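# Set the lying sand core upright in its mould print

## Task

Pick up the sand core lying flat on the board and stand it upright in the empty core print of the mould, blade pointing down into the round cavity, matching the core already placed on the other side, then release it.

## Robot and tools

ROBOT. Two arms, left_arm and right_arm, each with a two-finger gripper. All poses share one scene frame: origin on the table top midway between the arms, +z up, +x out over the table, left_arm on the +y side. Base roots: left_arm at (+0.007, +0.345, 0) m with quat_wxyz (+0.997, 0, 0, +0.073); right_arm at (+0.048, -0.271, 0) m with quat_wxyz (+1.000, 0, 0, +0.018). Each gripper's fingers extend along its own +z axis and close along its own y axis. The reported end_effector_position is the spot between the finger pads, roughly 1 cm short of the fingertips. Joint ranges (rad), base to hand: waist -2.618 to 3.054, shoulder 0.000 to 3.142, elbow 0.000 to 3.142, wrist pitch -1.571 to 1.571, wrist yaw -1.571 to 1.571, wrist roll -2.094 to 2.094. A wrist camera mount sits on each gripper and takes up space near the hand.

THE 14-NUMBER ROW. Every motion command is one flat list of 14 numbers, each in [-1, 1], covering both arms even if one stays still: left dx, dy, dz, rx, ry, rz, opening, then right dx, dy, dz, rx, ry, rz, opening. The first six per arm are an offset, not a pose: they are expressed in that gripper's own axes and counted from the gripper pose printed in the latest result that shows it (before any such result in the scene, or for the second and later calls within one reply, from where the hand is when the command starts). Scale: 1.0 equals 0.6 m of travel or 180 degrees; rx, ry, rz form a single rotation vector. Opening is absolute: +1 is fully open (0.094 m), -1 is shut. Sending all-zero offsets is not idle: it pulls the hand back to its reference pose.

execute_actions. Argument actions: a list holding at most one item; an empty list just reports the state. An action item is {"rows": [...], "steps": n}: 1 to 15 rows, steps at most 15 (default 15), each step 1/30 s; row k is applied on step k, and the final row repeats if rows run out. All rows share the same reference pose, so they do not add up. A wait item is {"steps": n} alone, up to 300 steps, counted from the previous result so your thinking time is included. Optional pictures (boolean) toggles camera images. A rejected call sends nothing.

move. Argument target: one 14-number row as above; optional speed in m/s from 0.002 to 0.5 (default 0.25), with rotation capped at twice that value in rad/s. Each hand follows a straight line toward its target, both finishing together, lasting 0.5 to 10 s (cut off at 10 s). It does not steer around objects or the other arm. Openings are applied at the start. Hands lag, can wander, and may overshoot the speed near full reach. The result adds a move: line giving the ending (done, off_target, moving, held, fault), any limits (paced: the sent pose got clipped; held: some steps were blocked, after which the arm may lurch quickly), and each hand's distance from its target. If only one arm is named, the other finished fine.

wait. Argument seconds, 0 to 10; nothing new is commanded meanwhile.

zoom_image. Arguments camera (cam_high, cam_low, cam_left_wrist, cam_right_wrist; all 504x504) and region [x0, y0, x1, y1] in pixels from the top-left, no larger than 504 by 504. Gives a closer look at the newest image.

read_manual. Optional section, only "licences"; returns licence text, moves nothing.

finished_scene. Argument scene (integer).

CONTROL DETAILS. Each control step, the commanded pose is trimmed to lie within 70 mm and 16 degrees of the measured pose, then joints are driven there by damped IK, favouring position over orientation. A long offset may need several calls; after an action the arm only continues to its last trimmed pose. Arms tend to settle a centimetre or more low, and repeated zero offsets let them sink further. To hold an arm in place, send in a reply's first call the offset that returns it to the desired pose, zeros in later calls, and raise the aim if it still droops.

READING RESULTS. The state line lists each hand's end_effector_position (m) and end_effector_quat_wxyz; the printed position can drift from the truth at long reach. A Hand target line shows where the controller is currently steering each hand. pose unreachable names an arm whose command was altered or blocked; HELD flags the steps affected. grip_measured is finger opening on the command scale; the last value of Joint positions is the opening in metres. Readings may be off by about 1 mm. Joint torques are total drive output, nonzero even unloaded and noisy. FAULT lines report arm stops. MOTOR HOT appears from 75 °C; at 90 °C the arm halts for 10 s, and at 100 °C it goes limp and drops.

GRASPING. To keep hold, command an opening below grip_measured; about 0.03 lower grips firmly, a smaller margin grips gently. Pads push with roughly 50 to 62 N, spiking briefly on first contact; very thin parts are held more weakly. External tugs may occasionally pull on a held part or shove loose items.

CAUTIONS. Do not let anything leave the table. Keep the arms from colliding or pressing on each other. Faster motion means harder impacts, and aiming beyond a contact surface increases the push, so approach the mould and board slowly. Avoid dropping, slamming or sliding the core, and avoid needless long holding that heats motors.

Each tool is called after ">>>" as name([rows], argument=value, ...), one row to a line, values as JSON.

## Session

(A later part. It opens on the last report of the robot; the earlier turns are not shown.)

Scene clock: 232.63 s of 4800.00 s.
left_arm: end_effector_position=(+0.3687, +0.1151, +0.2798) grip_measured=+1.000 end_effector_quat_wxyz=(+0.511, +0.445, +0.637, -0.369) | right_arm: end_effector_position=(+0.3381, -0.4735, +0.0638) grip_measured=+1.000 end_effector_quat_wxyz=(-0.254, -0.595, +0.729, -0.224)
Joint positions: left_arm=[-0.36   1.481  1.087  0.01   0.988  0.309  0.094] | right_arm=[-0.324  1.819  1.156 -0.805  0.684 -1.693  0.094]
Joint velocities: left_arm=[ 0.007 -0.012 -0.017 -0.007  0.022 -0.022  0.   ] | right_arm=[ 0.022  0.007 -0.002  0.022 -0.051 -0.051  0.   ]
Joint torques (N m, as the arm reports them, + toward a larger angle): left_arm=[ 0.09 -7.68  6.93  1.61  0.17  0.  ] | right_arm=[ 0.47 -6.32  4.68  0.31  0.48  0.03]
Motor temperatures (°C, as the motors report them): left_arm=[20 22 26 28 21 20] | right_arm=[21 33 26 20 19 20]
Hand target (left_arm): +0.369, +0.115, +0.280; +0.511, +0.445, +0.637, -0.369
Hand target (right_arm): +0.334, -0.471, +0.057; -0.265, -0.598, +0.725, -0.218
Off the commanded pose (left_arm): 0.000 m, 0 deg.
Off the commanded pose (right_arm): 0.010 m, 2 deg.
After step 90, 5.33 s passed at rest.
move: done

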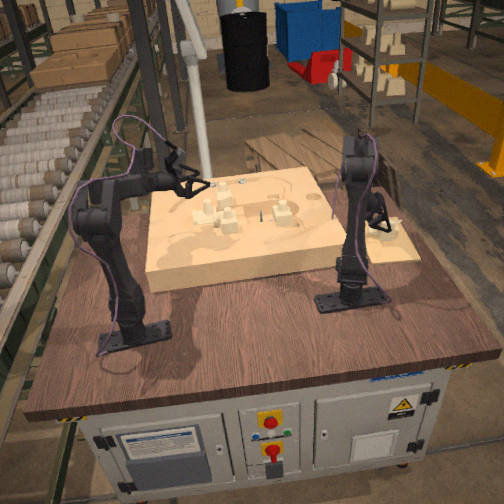

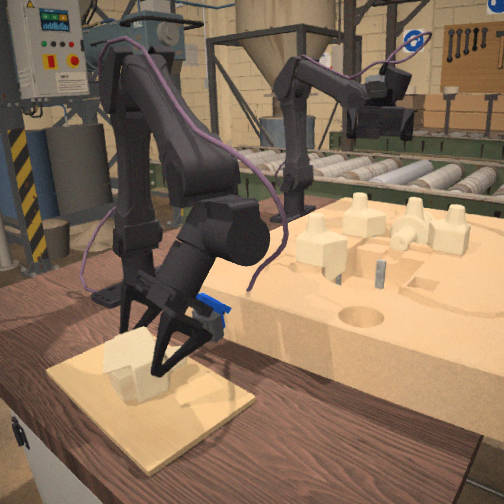

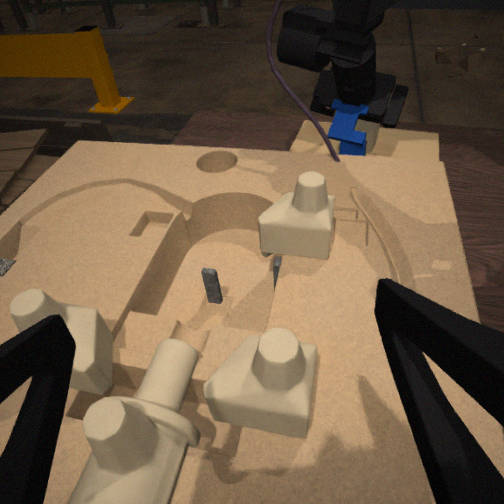

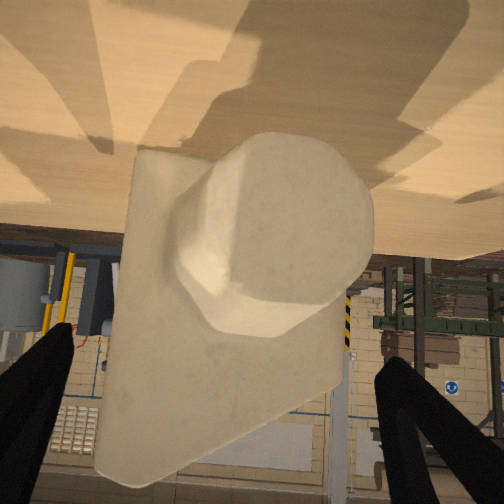

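>>> move(target=[0,0,0,0,0,0,1.0, -0.036,0.0188,0.0163,-0.0102,0.0016,-0.0123,0.6], speed=0.04)

>>> zoom_image(camera="cam_low", region=[60, 240, 280, 440])

>>> zoom_image(camera="cam_high", region=[320, 170, 430, 270])

Scene clock: 250.60 s of 4800.00 s.
left_arm: end_effector_position=(+0.3687, +0.1151, +0.2798) grip_measured=+1.000 end_effector_quat_wxyz=(+0.511, +0.445, +0.637, -0.369) | right_arm: end_effector_position=(+0.3347, -0.4642, +0.0496) grip_measured=+0.602 end_effector_quat_wxyz=(-0.259, -0.601, +0.725, -0.215)
Joint positions: left_arm=[-0.36   1.481  1.087  0.01   0.988  0.309  0.094] | right_arm=[-0.3    1.84   1.124 -0.79   0.685 -1.67   0.075]
Joint velocities: left_arm=[ 0.002 -0.002 -0.007  0.022  0.037 -0.066  0.   ] | right_arm=[ 0.002 -0.017  0.012 -0.11  -0.022  0.081 -0.   ]
Joint torques (N m, as the arm reports them, + toward a larger angle): left_arm=[ 0.   -7.67  6.97  1.6   0.11  0.  ] | right_arm=[ 0.6  -6.26  4.51  0.25  0.47  0.03]
Motor temperatures (°C, as the motors report them): left_arm=[20 22 26 29 21 20] | right_arm=[21 31 25 20 19 20]
Hand target (left_arm): +0.369, +0.115, +0.280; +0.511, +0.445, +0.637, -0.369
Hand target (right_arm): +0.330, -0.461, +0.042; -0.269, -0.604, +0.720, -0.209
Off the commanded pose (left_arm): 0.000 m, 0 deg.
Off the commanded pose (right_arm): 0.010 m, 2 deg.
After step 90, 13.97 s passed at rest.
move: done

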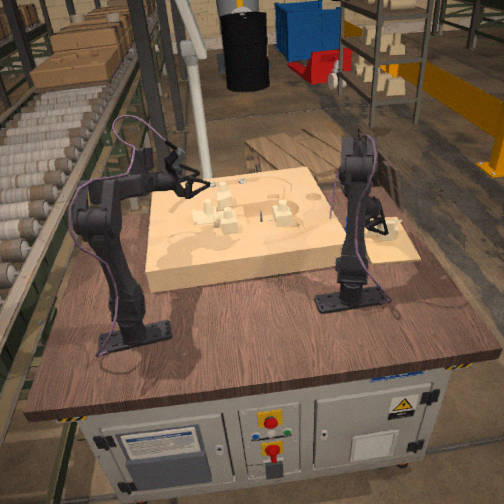

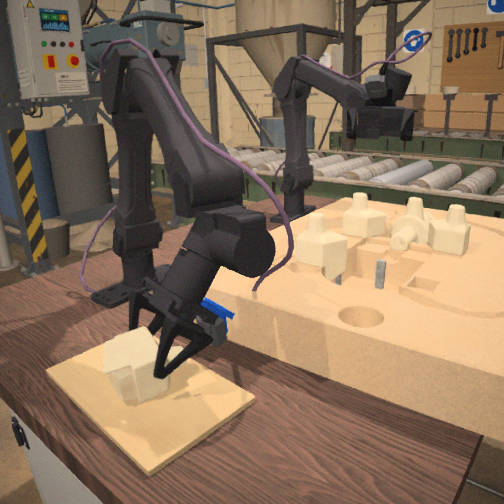

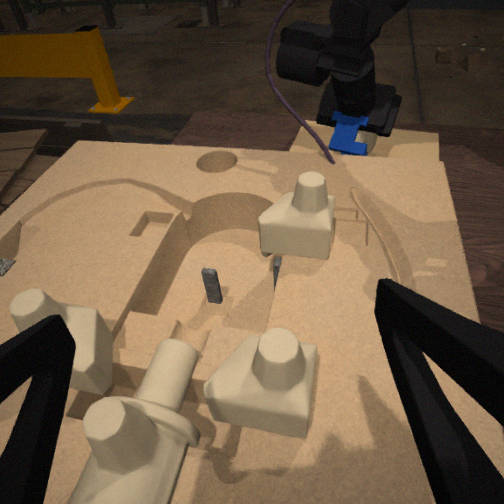

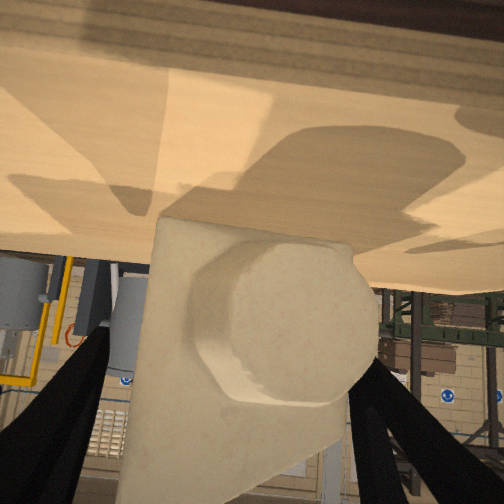

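Region (60, 240, 280, 440) of cam_low's 504x504 image, scaled by 2.291, with more detail than that image has; it fills the top 458 rows of this view, and the rest is white.

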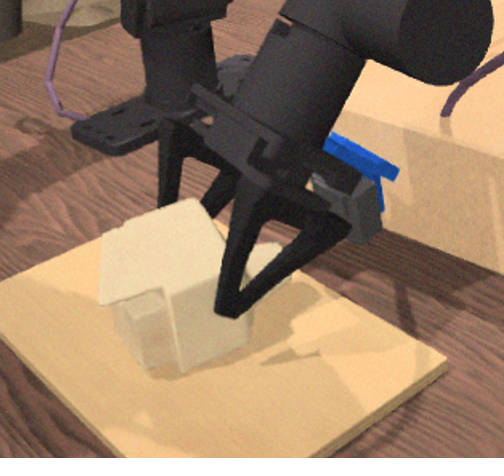

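Region (320, 170, 430, 270) of cam_high's 504x504 image, scaled by 4.582, with more detail than that image has; it fills the top 458 rows of this view, and the rest is white.

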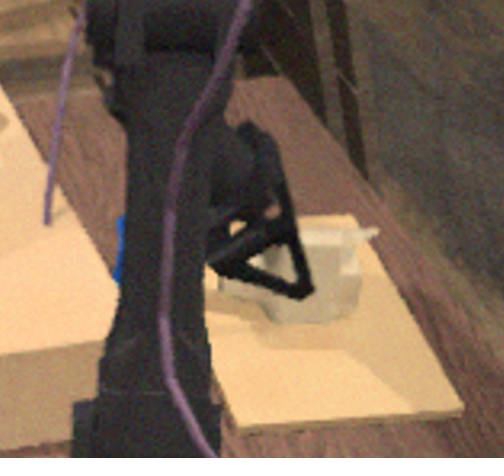

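>>> execute_actions(actions=[])

Scene clock: 257.83 s of 4800.00 s.
left_arm: end_effector_position=(+0.3687, +0.1151, +0.2798) grip_measured=+1.000 end_effector_quat_wxyz=(+0.511, +0.445, +0.637, -0.369) | right_arm: end_effector_position=(+0.3349, -0.4643, +0.0496) grip_measured=+0.602 end_effector_quat_wxyz=(-0.259, -0.600, +0.725, -0.216)
Joint positions: left_arm=[-0.36   1.481  1.087  0.01   0.988  0.309  0.094] | right_arm=[-0.3    1.84   1.124 -0.789  0.685 -1.669  0.075]
Joint velocities: left_arm=[ 0.012 -0.012 -0.007 -0.022 -0.066  0.037  0.   ] | right_arm=[-0.002 -0.002 -0.012  0.051  0.022 -0.066 -0.   ]
Joint torques (N m, as the arm reports them, + toward a larger angle): left_arm=[ 0.   -7.75  6.9   1.61  0.16  0.  ] | right_arm=[ 0.43 -6.14  4.39  0.25  0.44  0.04]
Motor temperatures (°C, as the motors report them): left_arm=[20 23 26 29 21 20] | right_arm=[21 31 25 20 20 20]
Hand target (left_arm): +0.369, +0.115, +0.280; +0.511, +0.445, +0.637, -0.369
Hand target (right_arm): +0.330, -0.461, +0.042; -0.269, -0.604, +0.720, -0.209
Off the commanded pose (left_arm): 0.000 m, 0 deg.
Off the commanded pose (right_arm): 0.010 m, 2 deg.
Steps of this call (steps 1 to 90: nothing new was sent; then 4.23 s passed at rest). Readings (end_effector_position):
1: left_arm (+0.3687, +0.1151, +0.2798) | right_arm (+0.3347, -0.4642, +0.0496)
2: left_arm (+0.3687, +0.1151, +0.2798) | right_arm (+0.3348, -0.4642, +0.0496)
4: left_arm (+0.3687, +0.1151, +0.2798) | right_arm (+0.3348, -0.4642, +0.0496)
8: left_arm (+0.3687, +0.1151, +0.2798) | right_arm (+0.3349, -0.4643, +0.0496)
90: the state above

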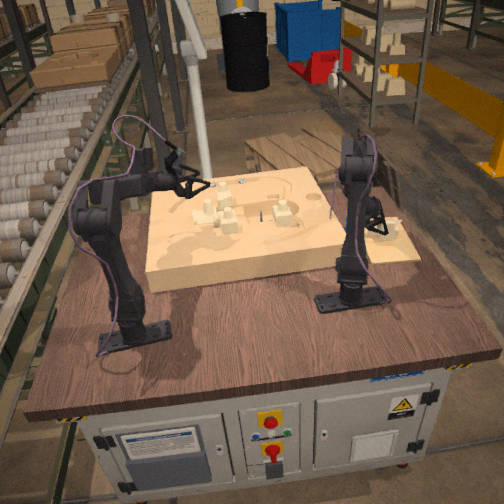

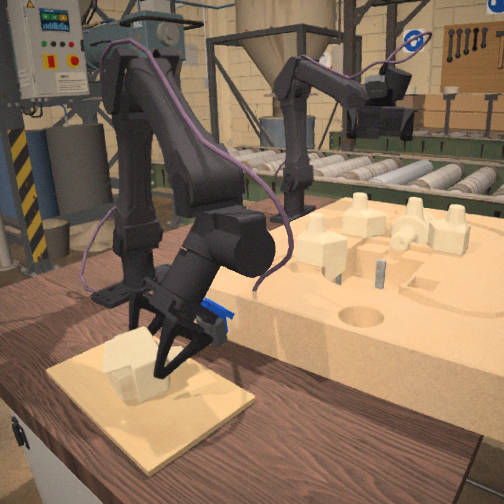

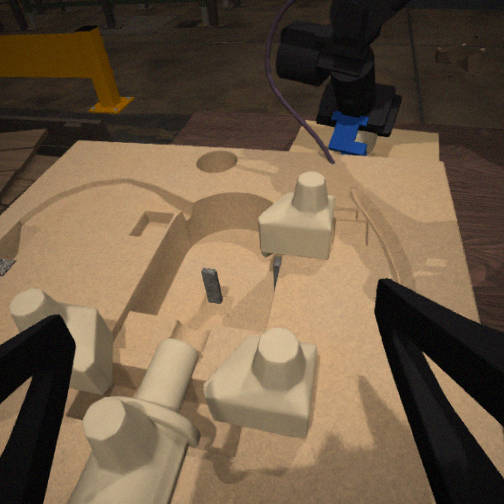

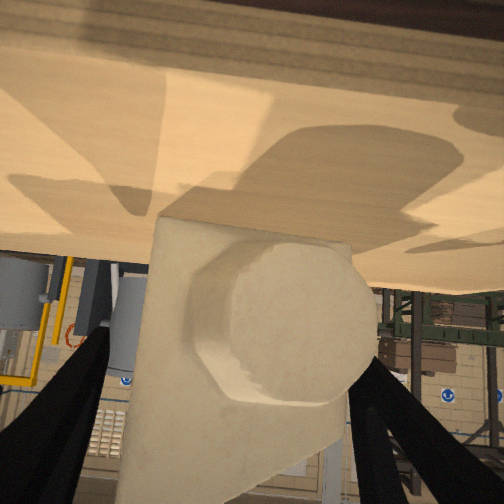

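>>> execute_actions([
  {"rows": [[0,0,0,0,0,0,1,0,0,0,0,0,0,0.55],[0,0,0,0,0,0,1,0,0,0,0,0,0,0.5],[0,0,0,0,0,0,1,0,0,0,0,0,0,0.45],[0,0,0,0,0,0,1,0,0,0,0,0,0,0.4],[0,0,0,0,0,0,1,0,0,0,0,0,0,0.36],[0,0,0,0,0,0,1,0,0,0,0,0,0,0.32],[0,0,0,0,0,0,1,0,0,0,0,0,0,0.29],[0,0,0,0,0,0,1,0,0,0,0,0,0,0.26],[0,0,0,0,0,0,1,0,0,0,0,0,0,0.24],[0,0,0,0,0,0,1,0,0,0,0,0,0,0.22],[0,0,0,0,0,0,1,0,0,0,0,0,0,0.2],[0,0,0,0,0,0,1,0,0,0,0,0,0,0.19],[0,0,0,0,0,0,1,0,0,0,0,0,0,0.18],[0,0,0,0,0,0,1,0,0,0,0,0,0,0.17],[0,0,0,0,0,0,1,0,0,0,0,0,0,0.16]], "steps": 15},
], pictures=false)

>>> execute_actions([
  {"rows": [[0,0,0,0,0,0,1,0,0,0,0,0,0,0.155],[0,0,0,0,0,0,1,0,0,0,0,0,0,0.15],[0,0,0,0,0,0,1,0,0,0,0,0,0,0.145],[0,0,0,0,0,0,1,0,0,0,0,0,0,0.14],[0,0,0,0,0,0,1,0,0,0,0,0,0,0.135],[0,0,0,0,0,0,1,0,0,0,0,0,0,0.13]], "steps": 15},
])

Scene clock: 264.17 s of 4800.00 s.
left_arm: end_effector_position=(+0.3687, +0.1151, +0.2798) grip_measured=+1.000 end_effector_quat_wxyz=(+0.511, +0.445, +0.637, -0.369) | right_arm: end_effector_position=(+0.3342, -0.4641, +0.0496) grip_measured=+0.173 end_effector_quat_wxyz=(-0.260, -0.601, +0.725, -0.215)
Joint positions: left_arm=[-0.36   1.481  1.087  0.01   0.988  0.309  0.094] | right_arm=[-0.3    1.84   1.124 -0.793  0.685 -1.669  0.055]
Joint velocities: left_arm=[ 0.002 -0.012  0.002 -0.007 -0.037  0.022  0.   ] | right_arm=[-0.002 -0.007  0.007 -0.007  0.007 -0.007 -0.003]
Joint torques (N m, as the arm reports them, + toward a larger angle): left_arm=[ 0.06 -7.64  6.97  1.6   0.14  0.  ] | right_arm=[ 0.01 -7.2   5.88  0.3   0.37 -0.03]
Motor temperatures (°C, as the motors report them): left_arm=[20 23 26 29 21 20] | right_arm=[21 31 25 20 20 20]
Hand target (left_arm): +0.369, +0.115, +0.280; +0.511, +0.445, +0.637, -0.369
Hand target (right_arm): +0.335, -0.464, +0.050; -0.259, -0.600, +0.725, -0.216
Off the commanded pose (left_arm): 0.000 m, 0 deg.
Off the commanded pose (right_arm): 0.001 m, 0 deg.
Steps of this call (steps 1 to 90: nothing new was sent; then 2.83 s passed at rest; steps 91 to 105: all 15 steps of this action). Readings (end_effector_position):
91: left_arm (+0.3687, +0.1151, +0.2798) | right_arm (+0.3349, -0.4643, +0.0496)
92: left_arm (+0.3687, +0.1151, +0.2798) | right_arm (+0.3349, -0.4643, +0.0496)
94: left_arm (+0.3687, +0.1151, +0.2798) | right_arm (+0.3349, -0.4643, +0.0496)
98: left_arm (+0.3687, +0.1151, +0.2798) | right_arm (+0.3349, -0.4643, +0.0496)
105: the state above

Scene clock: 264.67 s of 4800.00 s.
left_arm: end_effector_position=(+0.3687, +0.1151, +0.2798) grip_measured=+1.000 end_effector_quat_wxyz=(+0.511, +0.445, +0.637, -0.369) | right_arm: end_effector_position=(+0.3342, -0.4641, +0.0496) grip_measured=+0.163 end_effector_quat_wxyz=(-0.260, -0.601, +0.725, -0.215)
Joint positions: left_arm=[-0.36   1.481  1.087  0.01   0.988  0.309  0.094] | right_arm=[-0.3    1.84   1.124 -0.793  0.685 -1.669  0.055]
Joint velocities: left_arm=[ 0.002 -0.007  0.007  0.007 -0.022 -0.007  0.   ] | right_arm=[-0.007 -0.002 -0.007  0.022 -0.007  0.022 -0.001]
Joint torques (N m, as the arm reports them, + toward a larger angle): left_arm=[ 0.   -7.64  6.94  1.6   0.15  0.01] | right_arm=[-0.01 -7.19  5.75  0.22  0.37 -0.03]
Motor temperatures (°C, as the motors report them): left_arm=[20 23 26 29 21 20] | right_arm=[21 31 25 20 20 20]
Hand target (left_arm): +0.369, +0.115, +0.280; +0.511, +0.445, +0.637, -0.369
Hand target (right_arm): +0.334, -0.464, +0.050; -0.259, -0.601, +0.725, -0.215
Off the commanded pose (left_arm): 0.000 m, 0 deg.
Off the commanded pose (right_arm): 0.000 m, 0 deg.
Steps of this call (steps 1 to 15: all 15 steps of this action). Readings (end_effector_position):
1: left_arm (+0.3687, +0.1151, +0.2798) | right_arm (+0.3342, -0.4641, +0.0496)
2: left_arm (+0.3687, +0.1151, +0.2798) | right_arm (+0.3342, -0.4641, +0.0496)
4: left_arm (+0.3687, +0.1151, +0.2798) | right_arm (+0.3342, -0.4641, +0.0496)
8: left_arm (+0.3687, +0.1151, +0.2798) | right_arm (+0.3342, -0.4641, +0.0496)
15: the state above

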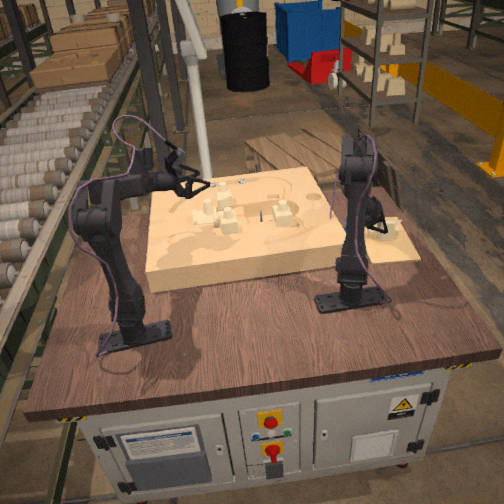

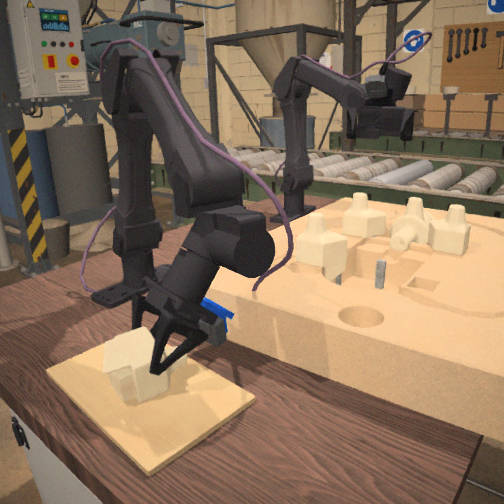

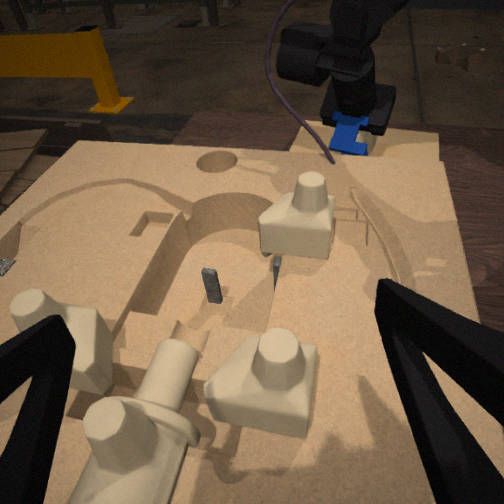

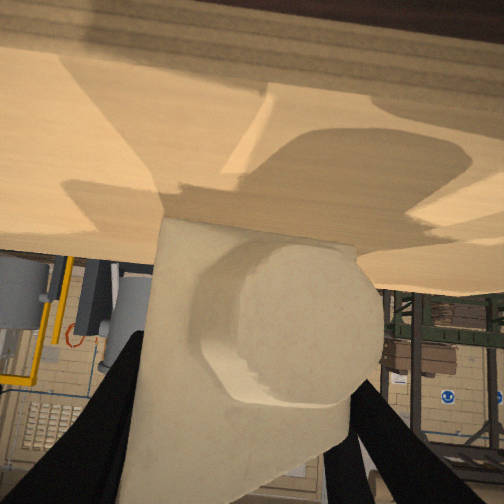

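>>> move(target=[0,0,0,0,0,0,1,0.1228,-0.0015,-0.1367,0,0,0,0.13], speed=0.08)

Scene clock: 303.23 s of 4800.00 s.
left_arm: end_effector_position=(+0.3687, +0.1151, +0.2798) grip_measured=+1.000 end_effector_quat_wxyz=(+0.511, +0.445, +0.637, -0.369) | right_arm: end_effector_position=(+0.3314, -0.4590, +0.1344) grip_measured=+0.163 end_effector_quat_wxyz=(-0.256, -0.612, +0.725, -0.186)
Joint positions: left_arm=[-0.36   1.481  1.087  0.01   0.988  0.309  0.094] | right_arm=[-0.305  1.758  1.395 -1.188  0.643 -1.678  0.055]
Joint velocities: left_arm=[-0.002  0.022 -0.007 -0.007 -0.007 -0.081  0.   ] | right_arm=[ 0.007  0.002  0.002 -0.007 -0.007  0.037  0.001]
Joint torques (N m, as the arm reports them, + toward a larger angle): left_arm=[ 0.02 -7.65  7.02  1.6   0.15  0.02] | right_arm=[-0.66 -9.29  8.89 -0.01  0.72 -0.08]
Motor temperatures (°C, as the motors report them): left_arm=[20 23 27 29 21 20] | right_arm=[21 32 26 20 20 20]
Hand target (left_arm): +0.369, +0.115, +0.280; +0.511, +0.445, +0.637, -0.369
Hand target (right_arm): +0.332, -0.468, +0.159; -0.259, -0.600, +0.725, -0.214
Off the commanded pose (left_arm): 0.000 m, 0 deg.
Off the commanded pose (right_arm): 0.027 m, 4 deg.
After step 90, 33.63 s passed at rest.
move: off_target (right_arm)

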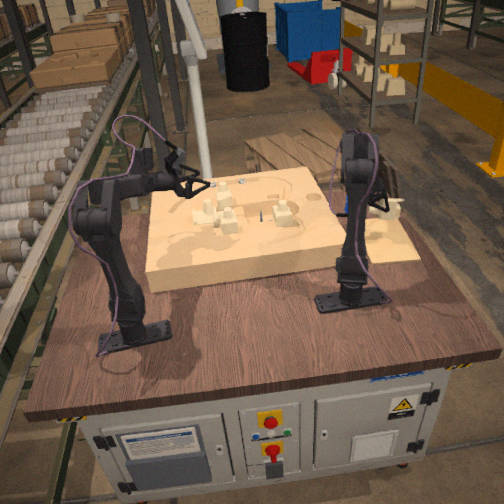

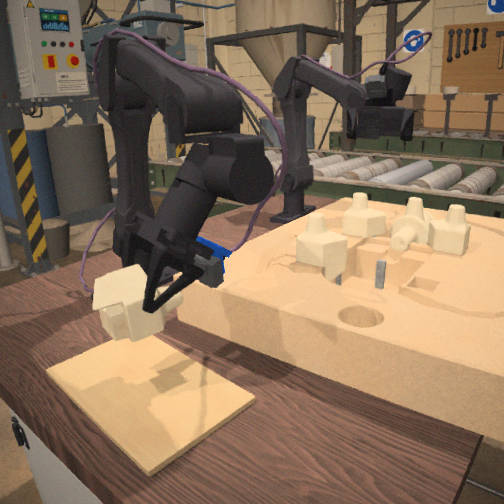

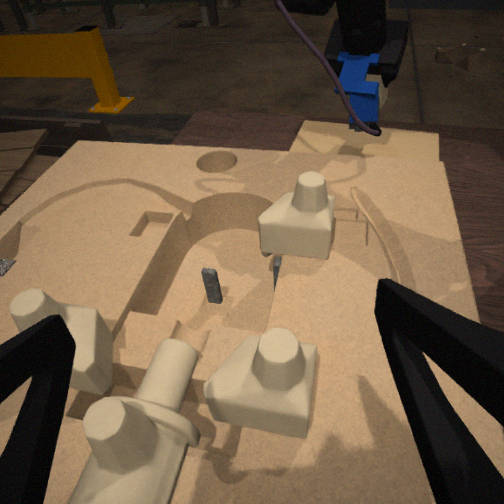

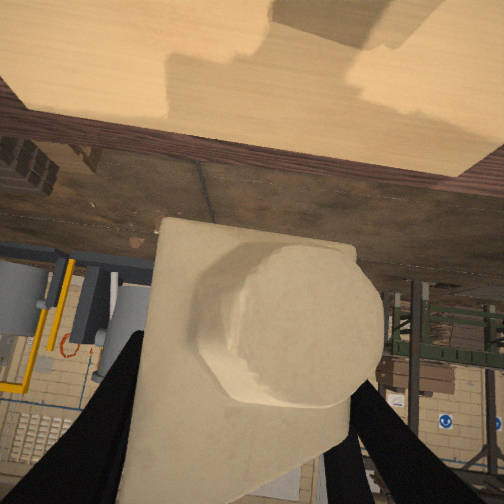

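>>> move(target=[0,0,0,0,0,0,1,-0.3285,-0.1157,-0.5453,0.0705,-0.4085,0.4775,0.13], speed=0.2)

Scene clock: 326.00 s of 4800.00 s.
left_arm: end_effector_position=(+0.3687, +0.1151, +0.2798) grip_measured=+1.000 end_effector_quat_wxyz=(+0.511, +0.445, +0.637, -0.369) | right_arm: end_effector_position=(+0.4608, -0.1288, +0.2529) grip_measured=+0.163 end_effector_quat_wxyz=(+0.388, -0.022, +0.921, -0.019)
Joint positions: left_arm=[-0.36   1.481  1.087  0.01   0.988  0.309  0.094] | right_arm=[ 0.431  1.593  1.541 -0.784  0.346  0.286  0.055]
Joint velocities: left_arm=[ 0.002 -0.017 -0.002  0.037  0.007  0.051  0.   ] | right_arm=[-0.002  0.002  0.007 -0.022 -0.066 -0.022  0.   ]
Joint torques (N m, as the arm reports them, + toward a larger angle): left_arm=[-0.1  -7.71  6.96  1.6   0.16  0.  ] | right_arm=[ 0.34 -7.54  7.13  1.77  0.43  0.06]
Motor temperatures (°C, as the motors report them): left_arm=[20 23 27 29 21 20] | right_arm=[21 34 28 20 20 20]
Hand target (left_arm): +0.369, +0.115, +0.280; +0.511, +0.445, +0.637, -0.369
Hand target (right_arm): +0.470, -0.127, +0.274; +0.430, -0.004, +0.903, -0.011
Off the commanded pose (left_arm): 0.000 m, 0 deg.
Off the commanded pose (right_arm): 0.025 m, 6 deg.
After step 90, 14.20 s passed at rest.
move: off_target (right_arm)

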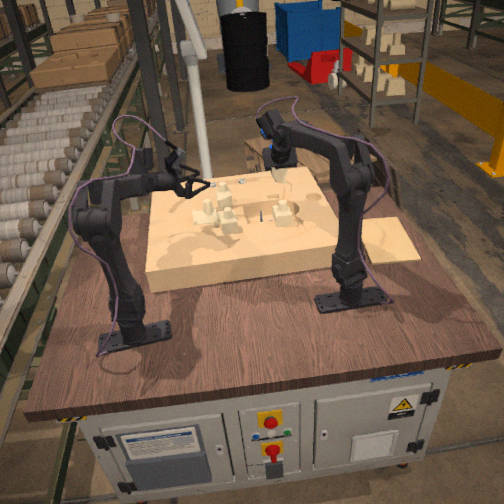

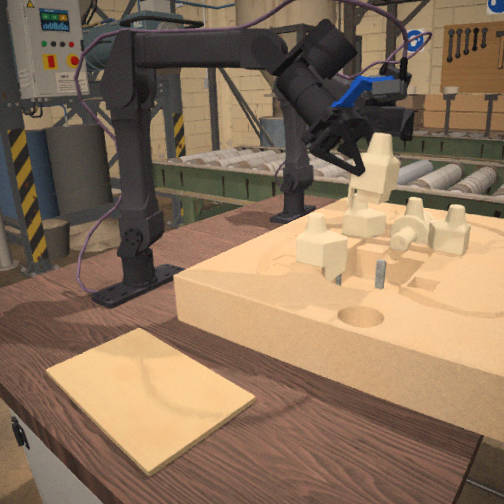

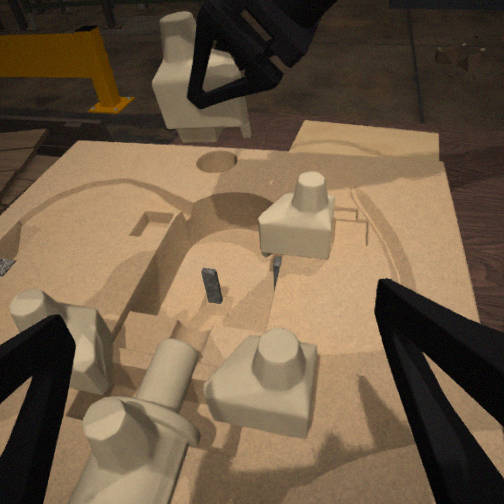

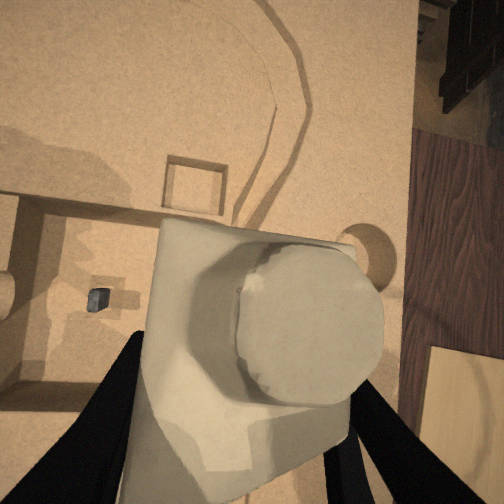

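>>> zoom_image(camera="cam_right_wrist", region=[0, 100, 420, 504])

>>> zoom_image(camera="cam_left_wrist", region=[90, 0, 370, 280])

Region (0, 100, 420, 504) of cam_right_wrist's 504x504 image, scaled by 1.200, with more detail than that image has; it fills the top 485 rows of this view, and the rest is white.

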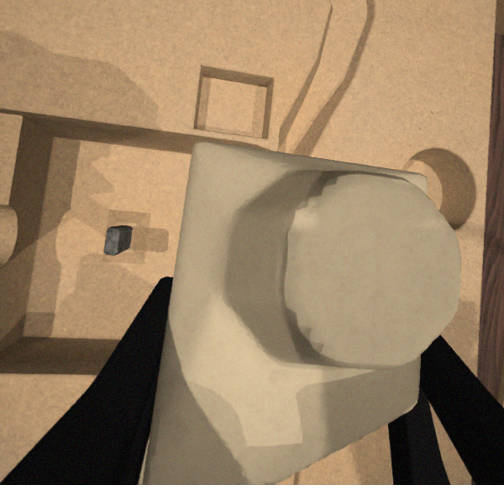

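Region (90, 0, 370, 280) of cam_left_wrist's 504x504 image, scaled by 1.800, with more detail than that image has.

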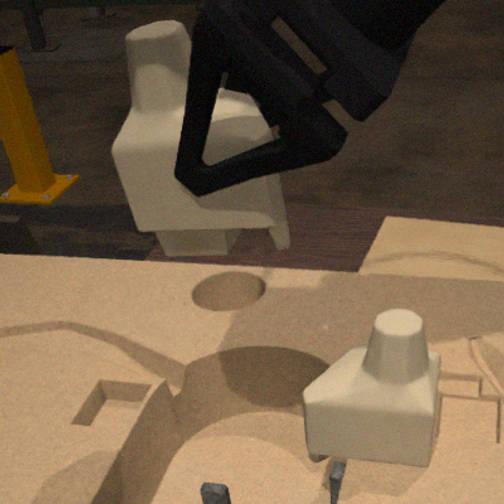

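>>> move(target=[0,0,0,0,0,0,1,-0.0168,0.0493,0.1278,-0.0091,-0.038,0.0141,0.13], speed=0.08)

Scene clock: 356.13 s of 4800.00 s.
left_arm: end_effector_position=(+0.3687, +0.1151, +0.2798) grip_measured=+1.000 end_effector_quat_wxyz=(+0.511, +0.445, +0.637, -0.369) | right_arm: end_effector_position=(+0.5084, -0.1022, +0.1844) grip_measured=+0.163 end_effector_quat_wxyz=(+0.400, -0.021, +0.916, -0.006)
Joint positions: left_arm=[-0.36   1.481  1.087  0.01   0.988  0.309  0.094] | right_arm=[ 0.431  1.763  1.437 -0.477  0.332  0.287  0.055]
Joint velocities: left_arm=[ 0.017 -0.002  0.002 -0.066  0.051 -0.037  0.   ] | right_arm=[-0.007  0.022 -0.012  0.007 -0.022 -0.022  0.   ]
Joint torques (N m, as the arm reports them, + toward a larger angle): left_arm=[-0.08 -7.67  6.86  1.62  0.15  0.02] | right_arm=[-0.21 -8.58  7.74  1.82  0.27 -0.05]
Motor temperatures (°C, as the motors report them): left_arm=[20 23 27 30 20 20] | right_arm=[21 33 27 28 20 20]
Hand target (left_arm): +0.369, +0.115, +0.280; +0.511, +0.445, +0.637, -0.369
Hand target (right_arm): +0.521, -0.100, +0.206; +0.441, -0.008, +0.897, +0.003
Off the commanded pose (left_arm): 0.000 m, 0 deg.
Off the commanded pose (right_arm): 0.025 m, 6 deg.
After step 90, 25.47 s passed at rest.
move: off_target (right_arm)

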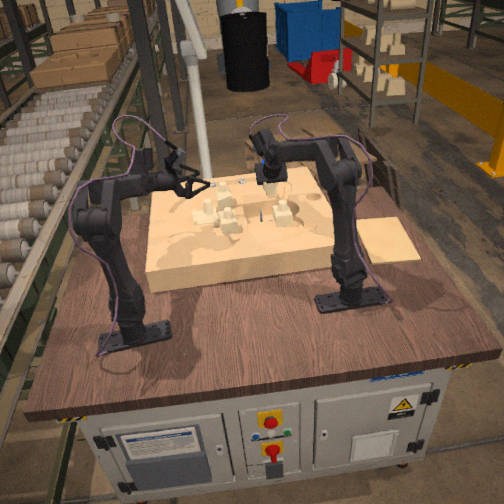

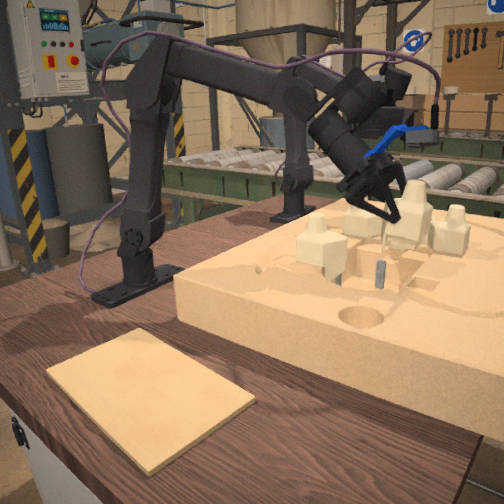

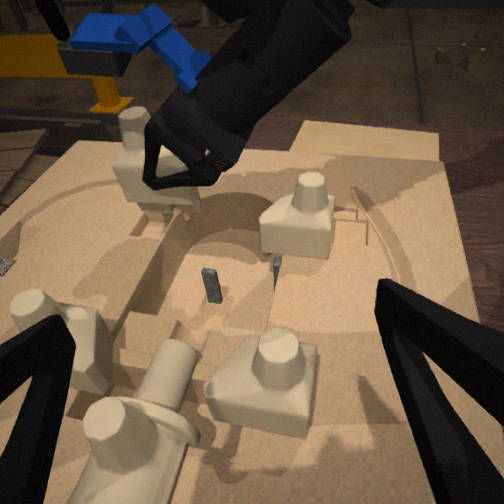

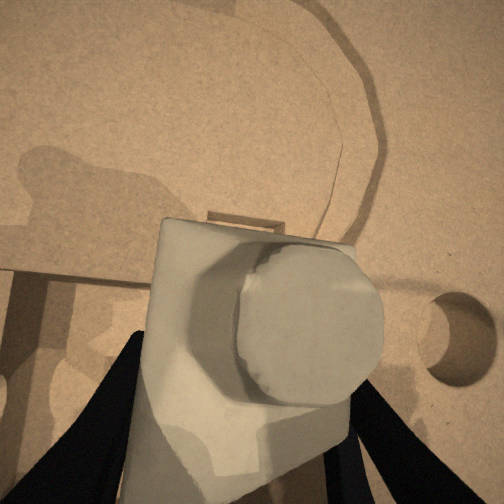

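>>> execute_actions([
  {"rows": [[0,0,0,0,0,0,1,-0.0406,0.0022,-0.0077,-0.0014,-0.0298,0.0102,0.13],[0,0,0,0,0,0,1,-0.0403,0.0024,-0.0059,-0.0015,-0.0311,0.0109,0.13],[0,0,0,0,0,0,1,-0.04,0.0027,-0.0039,-0.0017,-0.0326,0.0117,0.13],[0,0,0,0,0,0,1,-0.0397,0.003,-0.0018,-0.0018,-0.0341,0.0125,0.13],[0,0,0,0,0,0,1,-0.0393,0.0033,0.0003,-0.002,-0.0357,0.0133,0.13],[0,0,0,0,0,0,1,-0.039,0.0036,0.0023,-0.0021,-0.0372,0.0141,0.13],[0,0,0,0,0,0,1,-0.0387,0.0039,0.0044,-0.0023,-0.0387,0.015,0.13],[0,0,0,0,0,0,1,-0.0383,0.0042,0.0064,-0.0024,-0.0403,0.0158,0.13],[0,0,0,0,0,0,1,-0.038,0.0045,0.0085,-0.0026,-0.0418,0.0166,0.13],[0,0,0,0,0,0,1,-0.0377,0.0048,0.0105,-0.0027,-0.0433,0.0174,0.13],[0,0,0,0,0,0,1,-0.0374,0.0051,0.0126,-0.0029,-0.0448,0.0182,0.13],[0,0,0,0,0,0,1,-0.0371,0.0053,0.0141,-0.003,-0.046,0.0188,0.13],[0,0,0,0,0,0,1,-0.0369,0.0055,0.0154,-0.0031,-0.0469,0.0193,0.13],[0,0,0,0,0,0,1,-0.0368,0.0056,0.0162,-0.0032,-0.0475,0.0196,0.13],[0,0,0,0,0,0,1,-0.0367,0.0057,0.0167,-0.0032,-0.0479,0.0198,0.13]], "steps": 15},
], pictures=false)

>>> wait(seconds=0.7)

Scene clock: 390.60 s of 4800.00 s.
left_arm: end_effector_position=(+0.3687, +0.1151, +0.2798) grip_measured=+1.000 end_effector_quat_wxyz=(+0.511, +0.445, +0.637, -0.369) | right_arm: end_effector_position=(+0.5108, -0.1013, +0.1706) grip_measured=+0.163 end_effector_quat_wxyz=(+0.412, -0.017, +0.911, -0.001)
Joint positions: left_arm=[-0.36   1.481  1.087  0.01   0.988  0.309  0.094] | right_arm=[ 0.431  1.763  1.362 -0.372  0.334  0.288  0.055]
Joint velocities: left_arm=[ 0.002 -0.022 -0.022 -0.022 -0.037  0.007  0.   ] | right_arm=[-0.007 -0.007 -0.095  0.212  0.022  0.007  0.   ]
Joint torques (N m, as the arm reports them, + toward a larger angle): left_arm=[ 0.08 -7.7   6.87  1.59  0.15 -0.02] | right_arm=[-0.06 -8.23  7.75  1.95  0.34  0.04]
Motor temperatures (°C, as the motors report them): left_arm=[20 23 27 30 20 20] | right_arm=[21 34 28 32 20 20]
Hand target (left_arm): +0.369, +0.115, +0.280; +0.511, +0.445, +0.637, -0.369
Hand target (right_arm): +0.528, -0.099, +0.195; +0.464, +0.006, +0.885, +0.011
Off the commanded pose (left_arm): 0.000 m, 0 deg.
Off the commanded pose (right_arm): 0.031 m, 8 deg.
Steps of this call (steps 1 to 90: nothing new was sent; then 30.97 s passed at rest; steps 91 to 105: all 15 steps of this action). Readings (end_effector_position):
91: left_arm (+0.3687, +0.1151, +0.2798) | right_arm (+0.5086, -0.1021, +0.1846)
92: left_arm (+0.3687, +0.1151, +0.2798) | right_arm (+0.5087, -0.1020, +0.1847)
94: left_arm (+0.3687, +0.1151, +0.2798) | right_arm (+0.5095, -0.1016, +0.1844)
98: left_arm (+0.3687, +0.1151, +0.2798) | right_arm (+0.5101, -0.1013, +0.1792)
105: the state above

Scene clock: 391.30 s of 4800.00 s.
left_arm: end_effector_position=(+0.3687, +0.1151, +0.2798) grip_measured=+1.000 end_effector_quat_wxyz=(+0.511, +0.445, +0.637, -0.369) | right_arm: end_effector_position=(+0.5152, -0.0996, +0.1747) grip_measured=+0.163 end_effector_quat_wxyz=(+0.425, -0.014, +0.905, +0.004)
Joint positions: left_arm=[-0.36   1.481  1.087  0.01   0.988  0.309  0.094] | right_arm=[ 0.431  1.763  1.357 -0.337  0.337  0.289  0.055]
Joint velocities: left_arm=[ 0.017 -0.012 -0.002 -0.051 -0.022 -0.095  0.   ] | right_arm=[-0.017 -0.022 -0.002 -0.051  0.022  0.066  0.   ]
Joint torques (N m, as the arm reports them, + toward a larger angle): left_arm=[ 0.02 -7.66  6.9   1.59  0.14  0.  ] | right_arm=[-0.13 -8.15  7.6   1.93  0.39  0.11]
Motor temperatures (°C, as the motors report them): left_arm=[20 23 27 30 20 20] | right_arm=[21 34 28 32 20 20]
Hand target (left_arm): +0.369, +0.115, +0.280; +0.511, +0.445, +0.637, -0.369
Hand target (right_arm): +0.528, -0.099, +0.195; +0.465, +0.006, +0.885, +0.012
Off the commanded pose (left_arm): 0.000 m, 0 deg.
Off the commanded pose (right_arm): 0.024 m, 6 deg.
Steps of this call (steps 1 to 21: nothing new was sent). Readings (end_effector_position):
1: left_arm (+0.3687, +0.1151, +0.2798) | right_arm (+0.5112, -0.1011, +0.1704)
2: left_arm (+0.3687, +0.1151, +0.2798) | right_arm (+0.5116, -0.1009, +0.1706)
4: left_arm (+0.3687, +0.1151, +0.2798) | right_arm (+0.5126, -0.1006, +0.1715)
8: left_arm (+0.3687, +0.1151, +0.2798) | right_arm (+0.5144, -0.0998, +0.1738)
21: the state above

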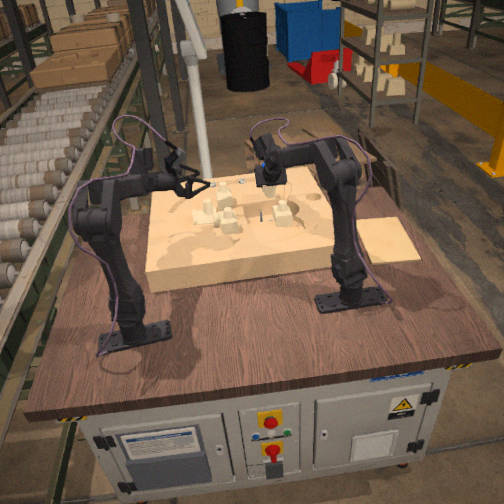

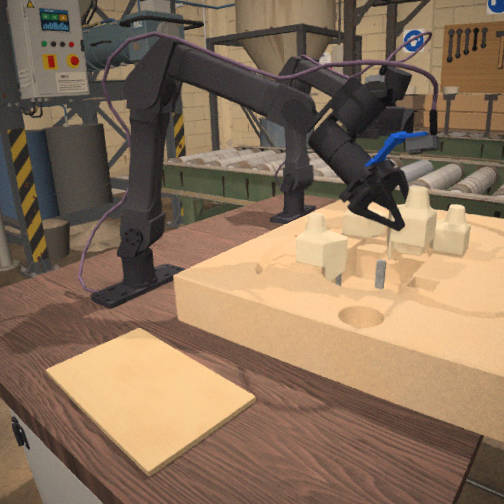

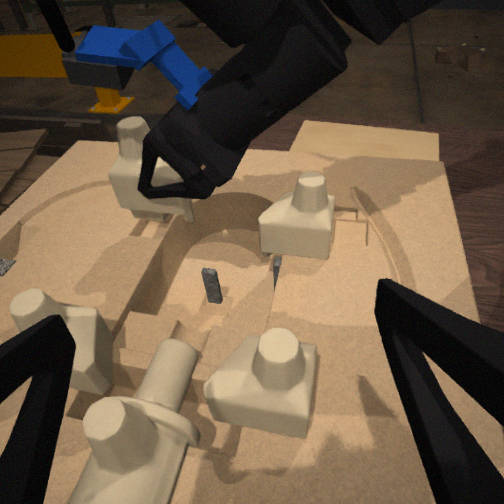

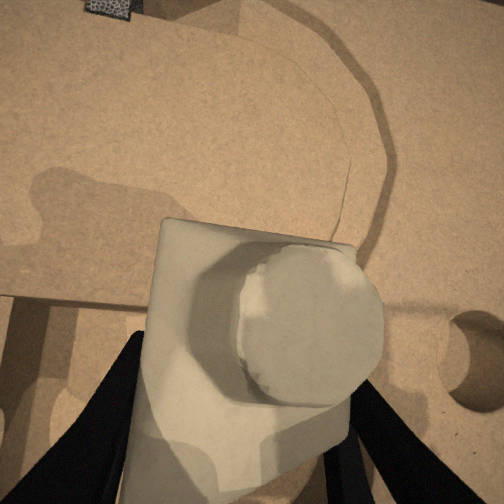

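>>> zoom_image(camera="cam_low", region=[330, 170, 490, 310])

>>> zoom_image(camera="cam_left_wrist", region=[80, 110, 240, 270])

Region (330, 170, 490, 310) of cam_low's 504x504 image, scaled by 3.150, with more detail than that image has; it fills the top 441 rows of this view, and the rest is white.

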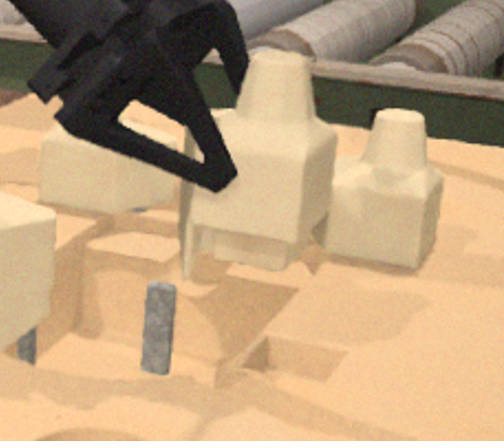

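Region (80, 110, 240, 270) of cam_left_wrist's 504x504 image, scaled by 3.150, with more detail than that image has.

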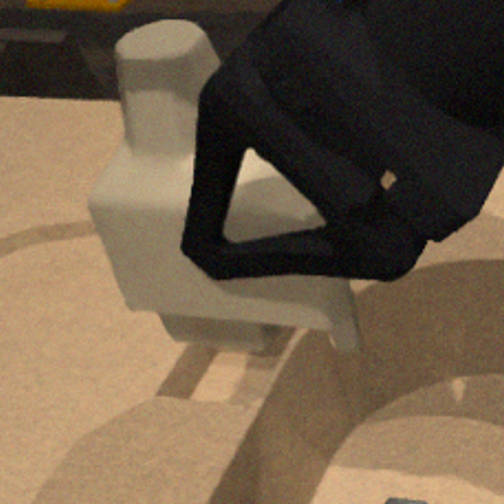

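>>> execute_actions([
  {"rows": [[0,0,0,0,0,0,1,-0.0415,-0.0004,-0.0039,0.0007,-0.0292,0.0124,0.13],[0,0,0,0,0,0,1,-0.0444,-0.0013,-0.0018,0.0005,-0.0298,0.0124,0.13],[0,0,0,0,0,0,1,-0.048,-0.0025,0.0007,0.0003,-0.0306,0.0125,0.13],[0,0,0,0,0,0,1,-0.0516,-0.0037,0.0033,0,-0.0314,0.0125,0.13],[0,0,0,0,0,0,1,-0.0553,-0.0049,0.0059,-0.0002,-0.0322,0.0125,0.13],[0,0,0,0,0,0,1,-0.0589,-0.0061,0.0085,-0.0004,-0.0329,0.0126,0.13],[0,0,0,0,0,0,1,-0.0625,-0.0072,0.0111,-0.0006,-0.0337,0.0126,0.13],[0,0,0,0,0,0,1,-0.0661,-0.0084,0.0136,-0.0009,-0.0345,0.0126,0.13],[0,0,0,0,0,0,1,-0.0697,-0.0096,0.0162,-0.0011,-0.0353,0.0126,0.13],[0,0,0,0,0,0,1,-0.073,-0.0107,0.0185,-0.0013,-0.036,0.0127,0.13],[0,0,0,0,0,0,1,-0.0752,-0.0114,0.0201,-0.0015,-0.0364,0.0127,0.13],[0,0,0,0,0,0,1,-0.0759,-0.0116,0.0206,-0.0015,-0.0366,0.0127,0.13]], "steps": 15},
], pictures=false)

>>> wait(seconds=0.7)

>>> zoom_image(camera="cam_low", region=[330, 170, 490, 310])

>>> zoom_image(camera="cam_left_wrist", region=[80, 110, 240, 270])

Scene clock: 432.00 s of 4800.00 s.
left_arm: end_effector_position=(+0.3687, +0.1151, +0.2798) grip_measured=+1.000 end_effector_quat_wxyz=(+0.511, +0.445, +0.637, -0.369) | right_arm: end_effector_position=(+0.5259, -0.1145, +0.1555) grip_measured=+0.163 end_effector_quat_wxyz=(+0.412, -0.009, +0.911, -0.008)
Joint positions: left_arm=[-0.36   1.481  1.087  0.01   0.988  0.309  0.094] | right_arm=[ 0.391  1.808  1.357 -0.319  0.324  0.271  0.055]
Joint velocities: left_arm=[-0.002 -0.012 -0.012  0.037  0.007 -0.125  0.   ] | right_arm=[-0.027  0.022 -0.007  0.007  0.037 -0.051  0.   ]
Joint torques (N m, as the arm reports them, + toward a larger angle): left_arm=[ 0.05 -7.62  6.92  1.58  0.17  0.01] | right_arm=[-0.24 -9.43 11.78  1.89  0.18 -0.06]
Motor temperatures (°C, as the motors report them): left_arm=[20 23 27 30 20 20] | right_arm=[21 34 28 36 20 20]
Hand target (left_arm): +0.369, +0.115, +0.280; +0.511, +0.445, +0.637, -0.369
Hand target (right_arm): +0.548, -0.108, +0.204; +0.476, +0.005, +0.879, +0.014
Off the commanded pose (left_arm): 0.000 m, 0 deg.
Off the commanded pose (right_arm): 0.055 m, 9 deg.
Steps of this call (steps 1 to 90: nothing new was sent; then 37.20 s passed at rest; steps 91 to 105: all 15 steps of this action). Readings (end_effector_position):
91: left_arm (+0.3687, +0.1151, +0.2798) | right_arm (+0.5152, -0.0996, +0.1747)
92: left_arm (+0.3687, +0.1151, +0.2798) | right_arm (+0.5152, -0.0996, +0.1747)
94: left_arm (+0.3687, +0.1151, +0.2798) | right_arm (+0.5154, -0.0997, +0.1744)
98: left_arm (+0.3687, +0.1151, +0.2798) | right_arm (+0.5195, -0.1031, +0.1696)
105: the state above

Scene clock: 432.70 s of 4800.00 s.
left_arm: end_effector_position=(+0.3687, +0.1151, +0.2798) grip_measured=+1.000 end_effector_quat_wxyz=(+0.511, +0.445, +0.637, -0.369) | right_arm: end_effector_position=(+0.5290, -0.1121, +0.1612) grip_measured=+0.163 end_effector_quat_wxyz=(+0.418, -0.010, +0.908, -0.003)
Joint positions: left_arm=[-0.36   1.481  1.087  0.01   0.988  0.309  0.094] | right_arm=[ 0.391  1.809  1.369 -0.314  0.318  0.267  0.055]
Joint velocities: left_arm=[-0.002 -0.012  0.012  0.007  0.051  0.007  0.   ] | right_arm=[ 0.002 -0.012 -0.022 -0.037 -0.007 -0.037  0.   ]
Joint torques (N m, as the arm reports them, + toward a larger angle): left_arm=[ 0.15 -7.67  6.99  1.61  0.13  0.01] | right_arm=[-0.35 -9.21 10.77  1.86  0.23 -0.08]
Motor temperatures (°C, as the motors report them): left_arm=[20 23 27 30 20 20] | right_arm=[21 34 28 36 20 20]
Hand target (left_arm): +0.369, +0.115, +0.280; +0.511, +0.445, +0.637, -0.369
Hand target (right_arm): +0.548, -0.108, +0.204; +0.476, +0.005, +0.879, +0.014
Off the commanded pose (left_arm): 0.000 m, 0 deg.
Off the commanded pose (right_arm): 0.048 m, 8 deg.
Steps of this call (steps 1 to 21: nothing new was sent). Readings (end_effector_position):
1: left_arm (+0.3687, +0.1151, +0.2798) | right_arm (+0.5259, -0.1146, +0.1553)
2: left_arm (+0.3687, +0.1151, +0.2798) | right_arm (+0.5259, -0.1144, +0.1553)
4: left_arm (+0.3687, +0.1151, +0.2798) | right_arm (+0.5266, -0.1135, +0.1569)
8: left_arm (+0.3687, +0.1151, +0.2798) | right_arm (+0.5286, -0.1124, +0.1606)
21: the state above

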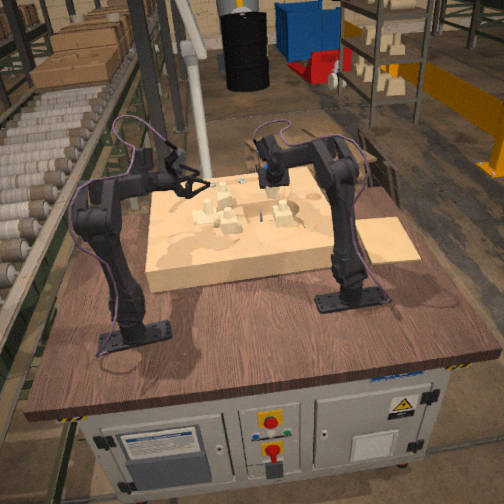

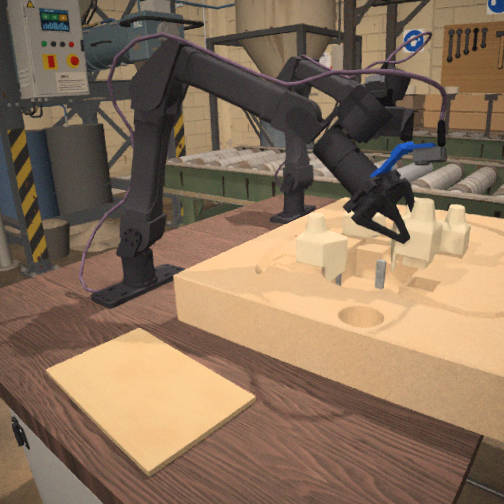

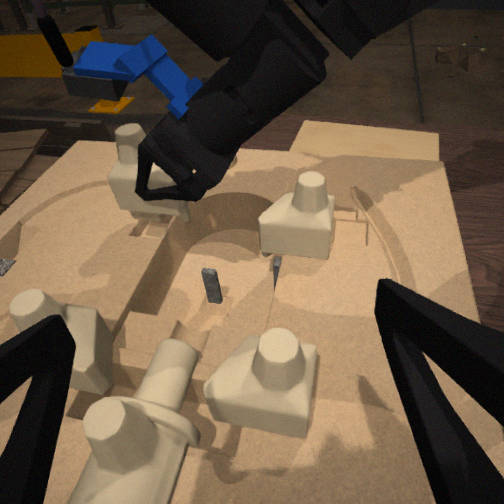

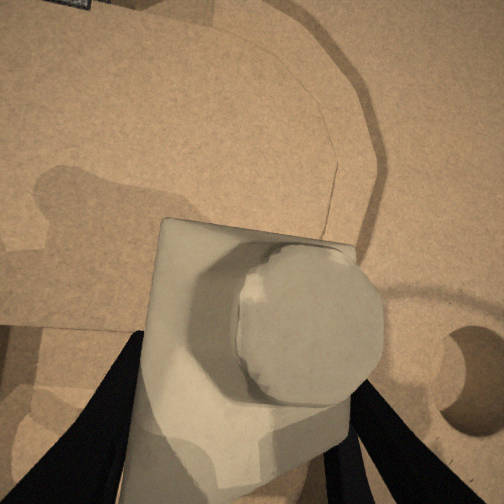

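Region (330, 170, 490, 310) of cam_low's 504x504 image, scaled by 3.150, with more detail than that image has; it fills the top 441 rows of this view, and the rest is white.

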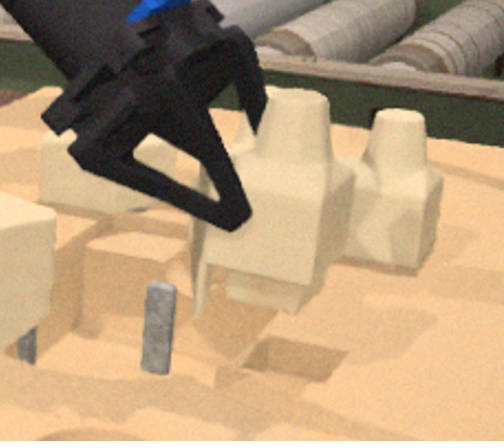

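Region (80, 110, 240, 270) of cam_left_wrist's 504x504 image, scaled by 3.150, with more detail than that image has.

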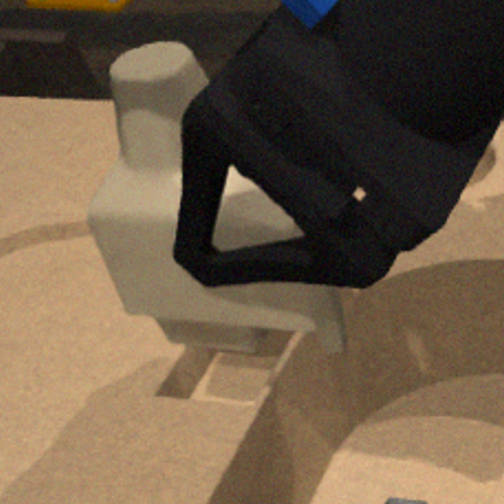

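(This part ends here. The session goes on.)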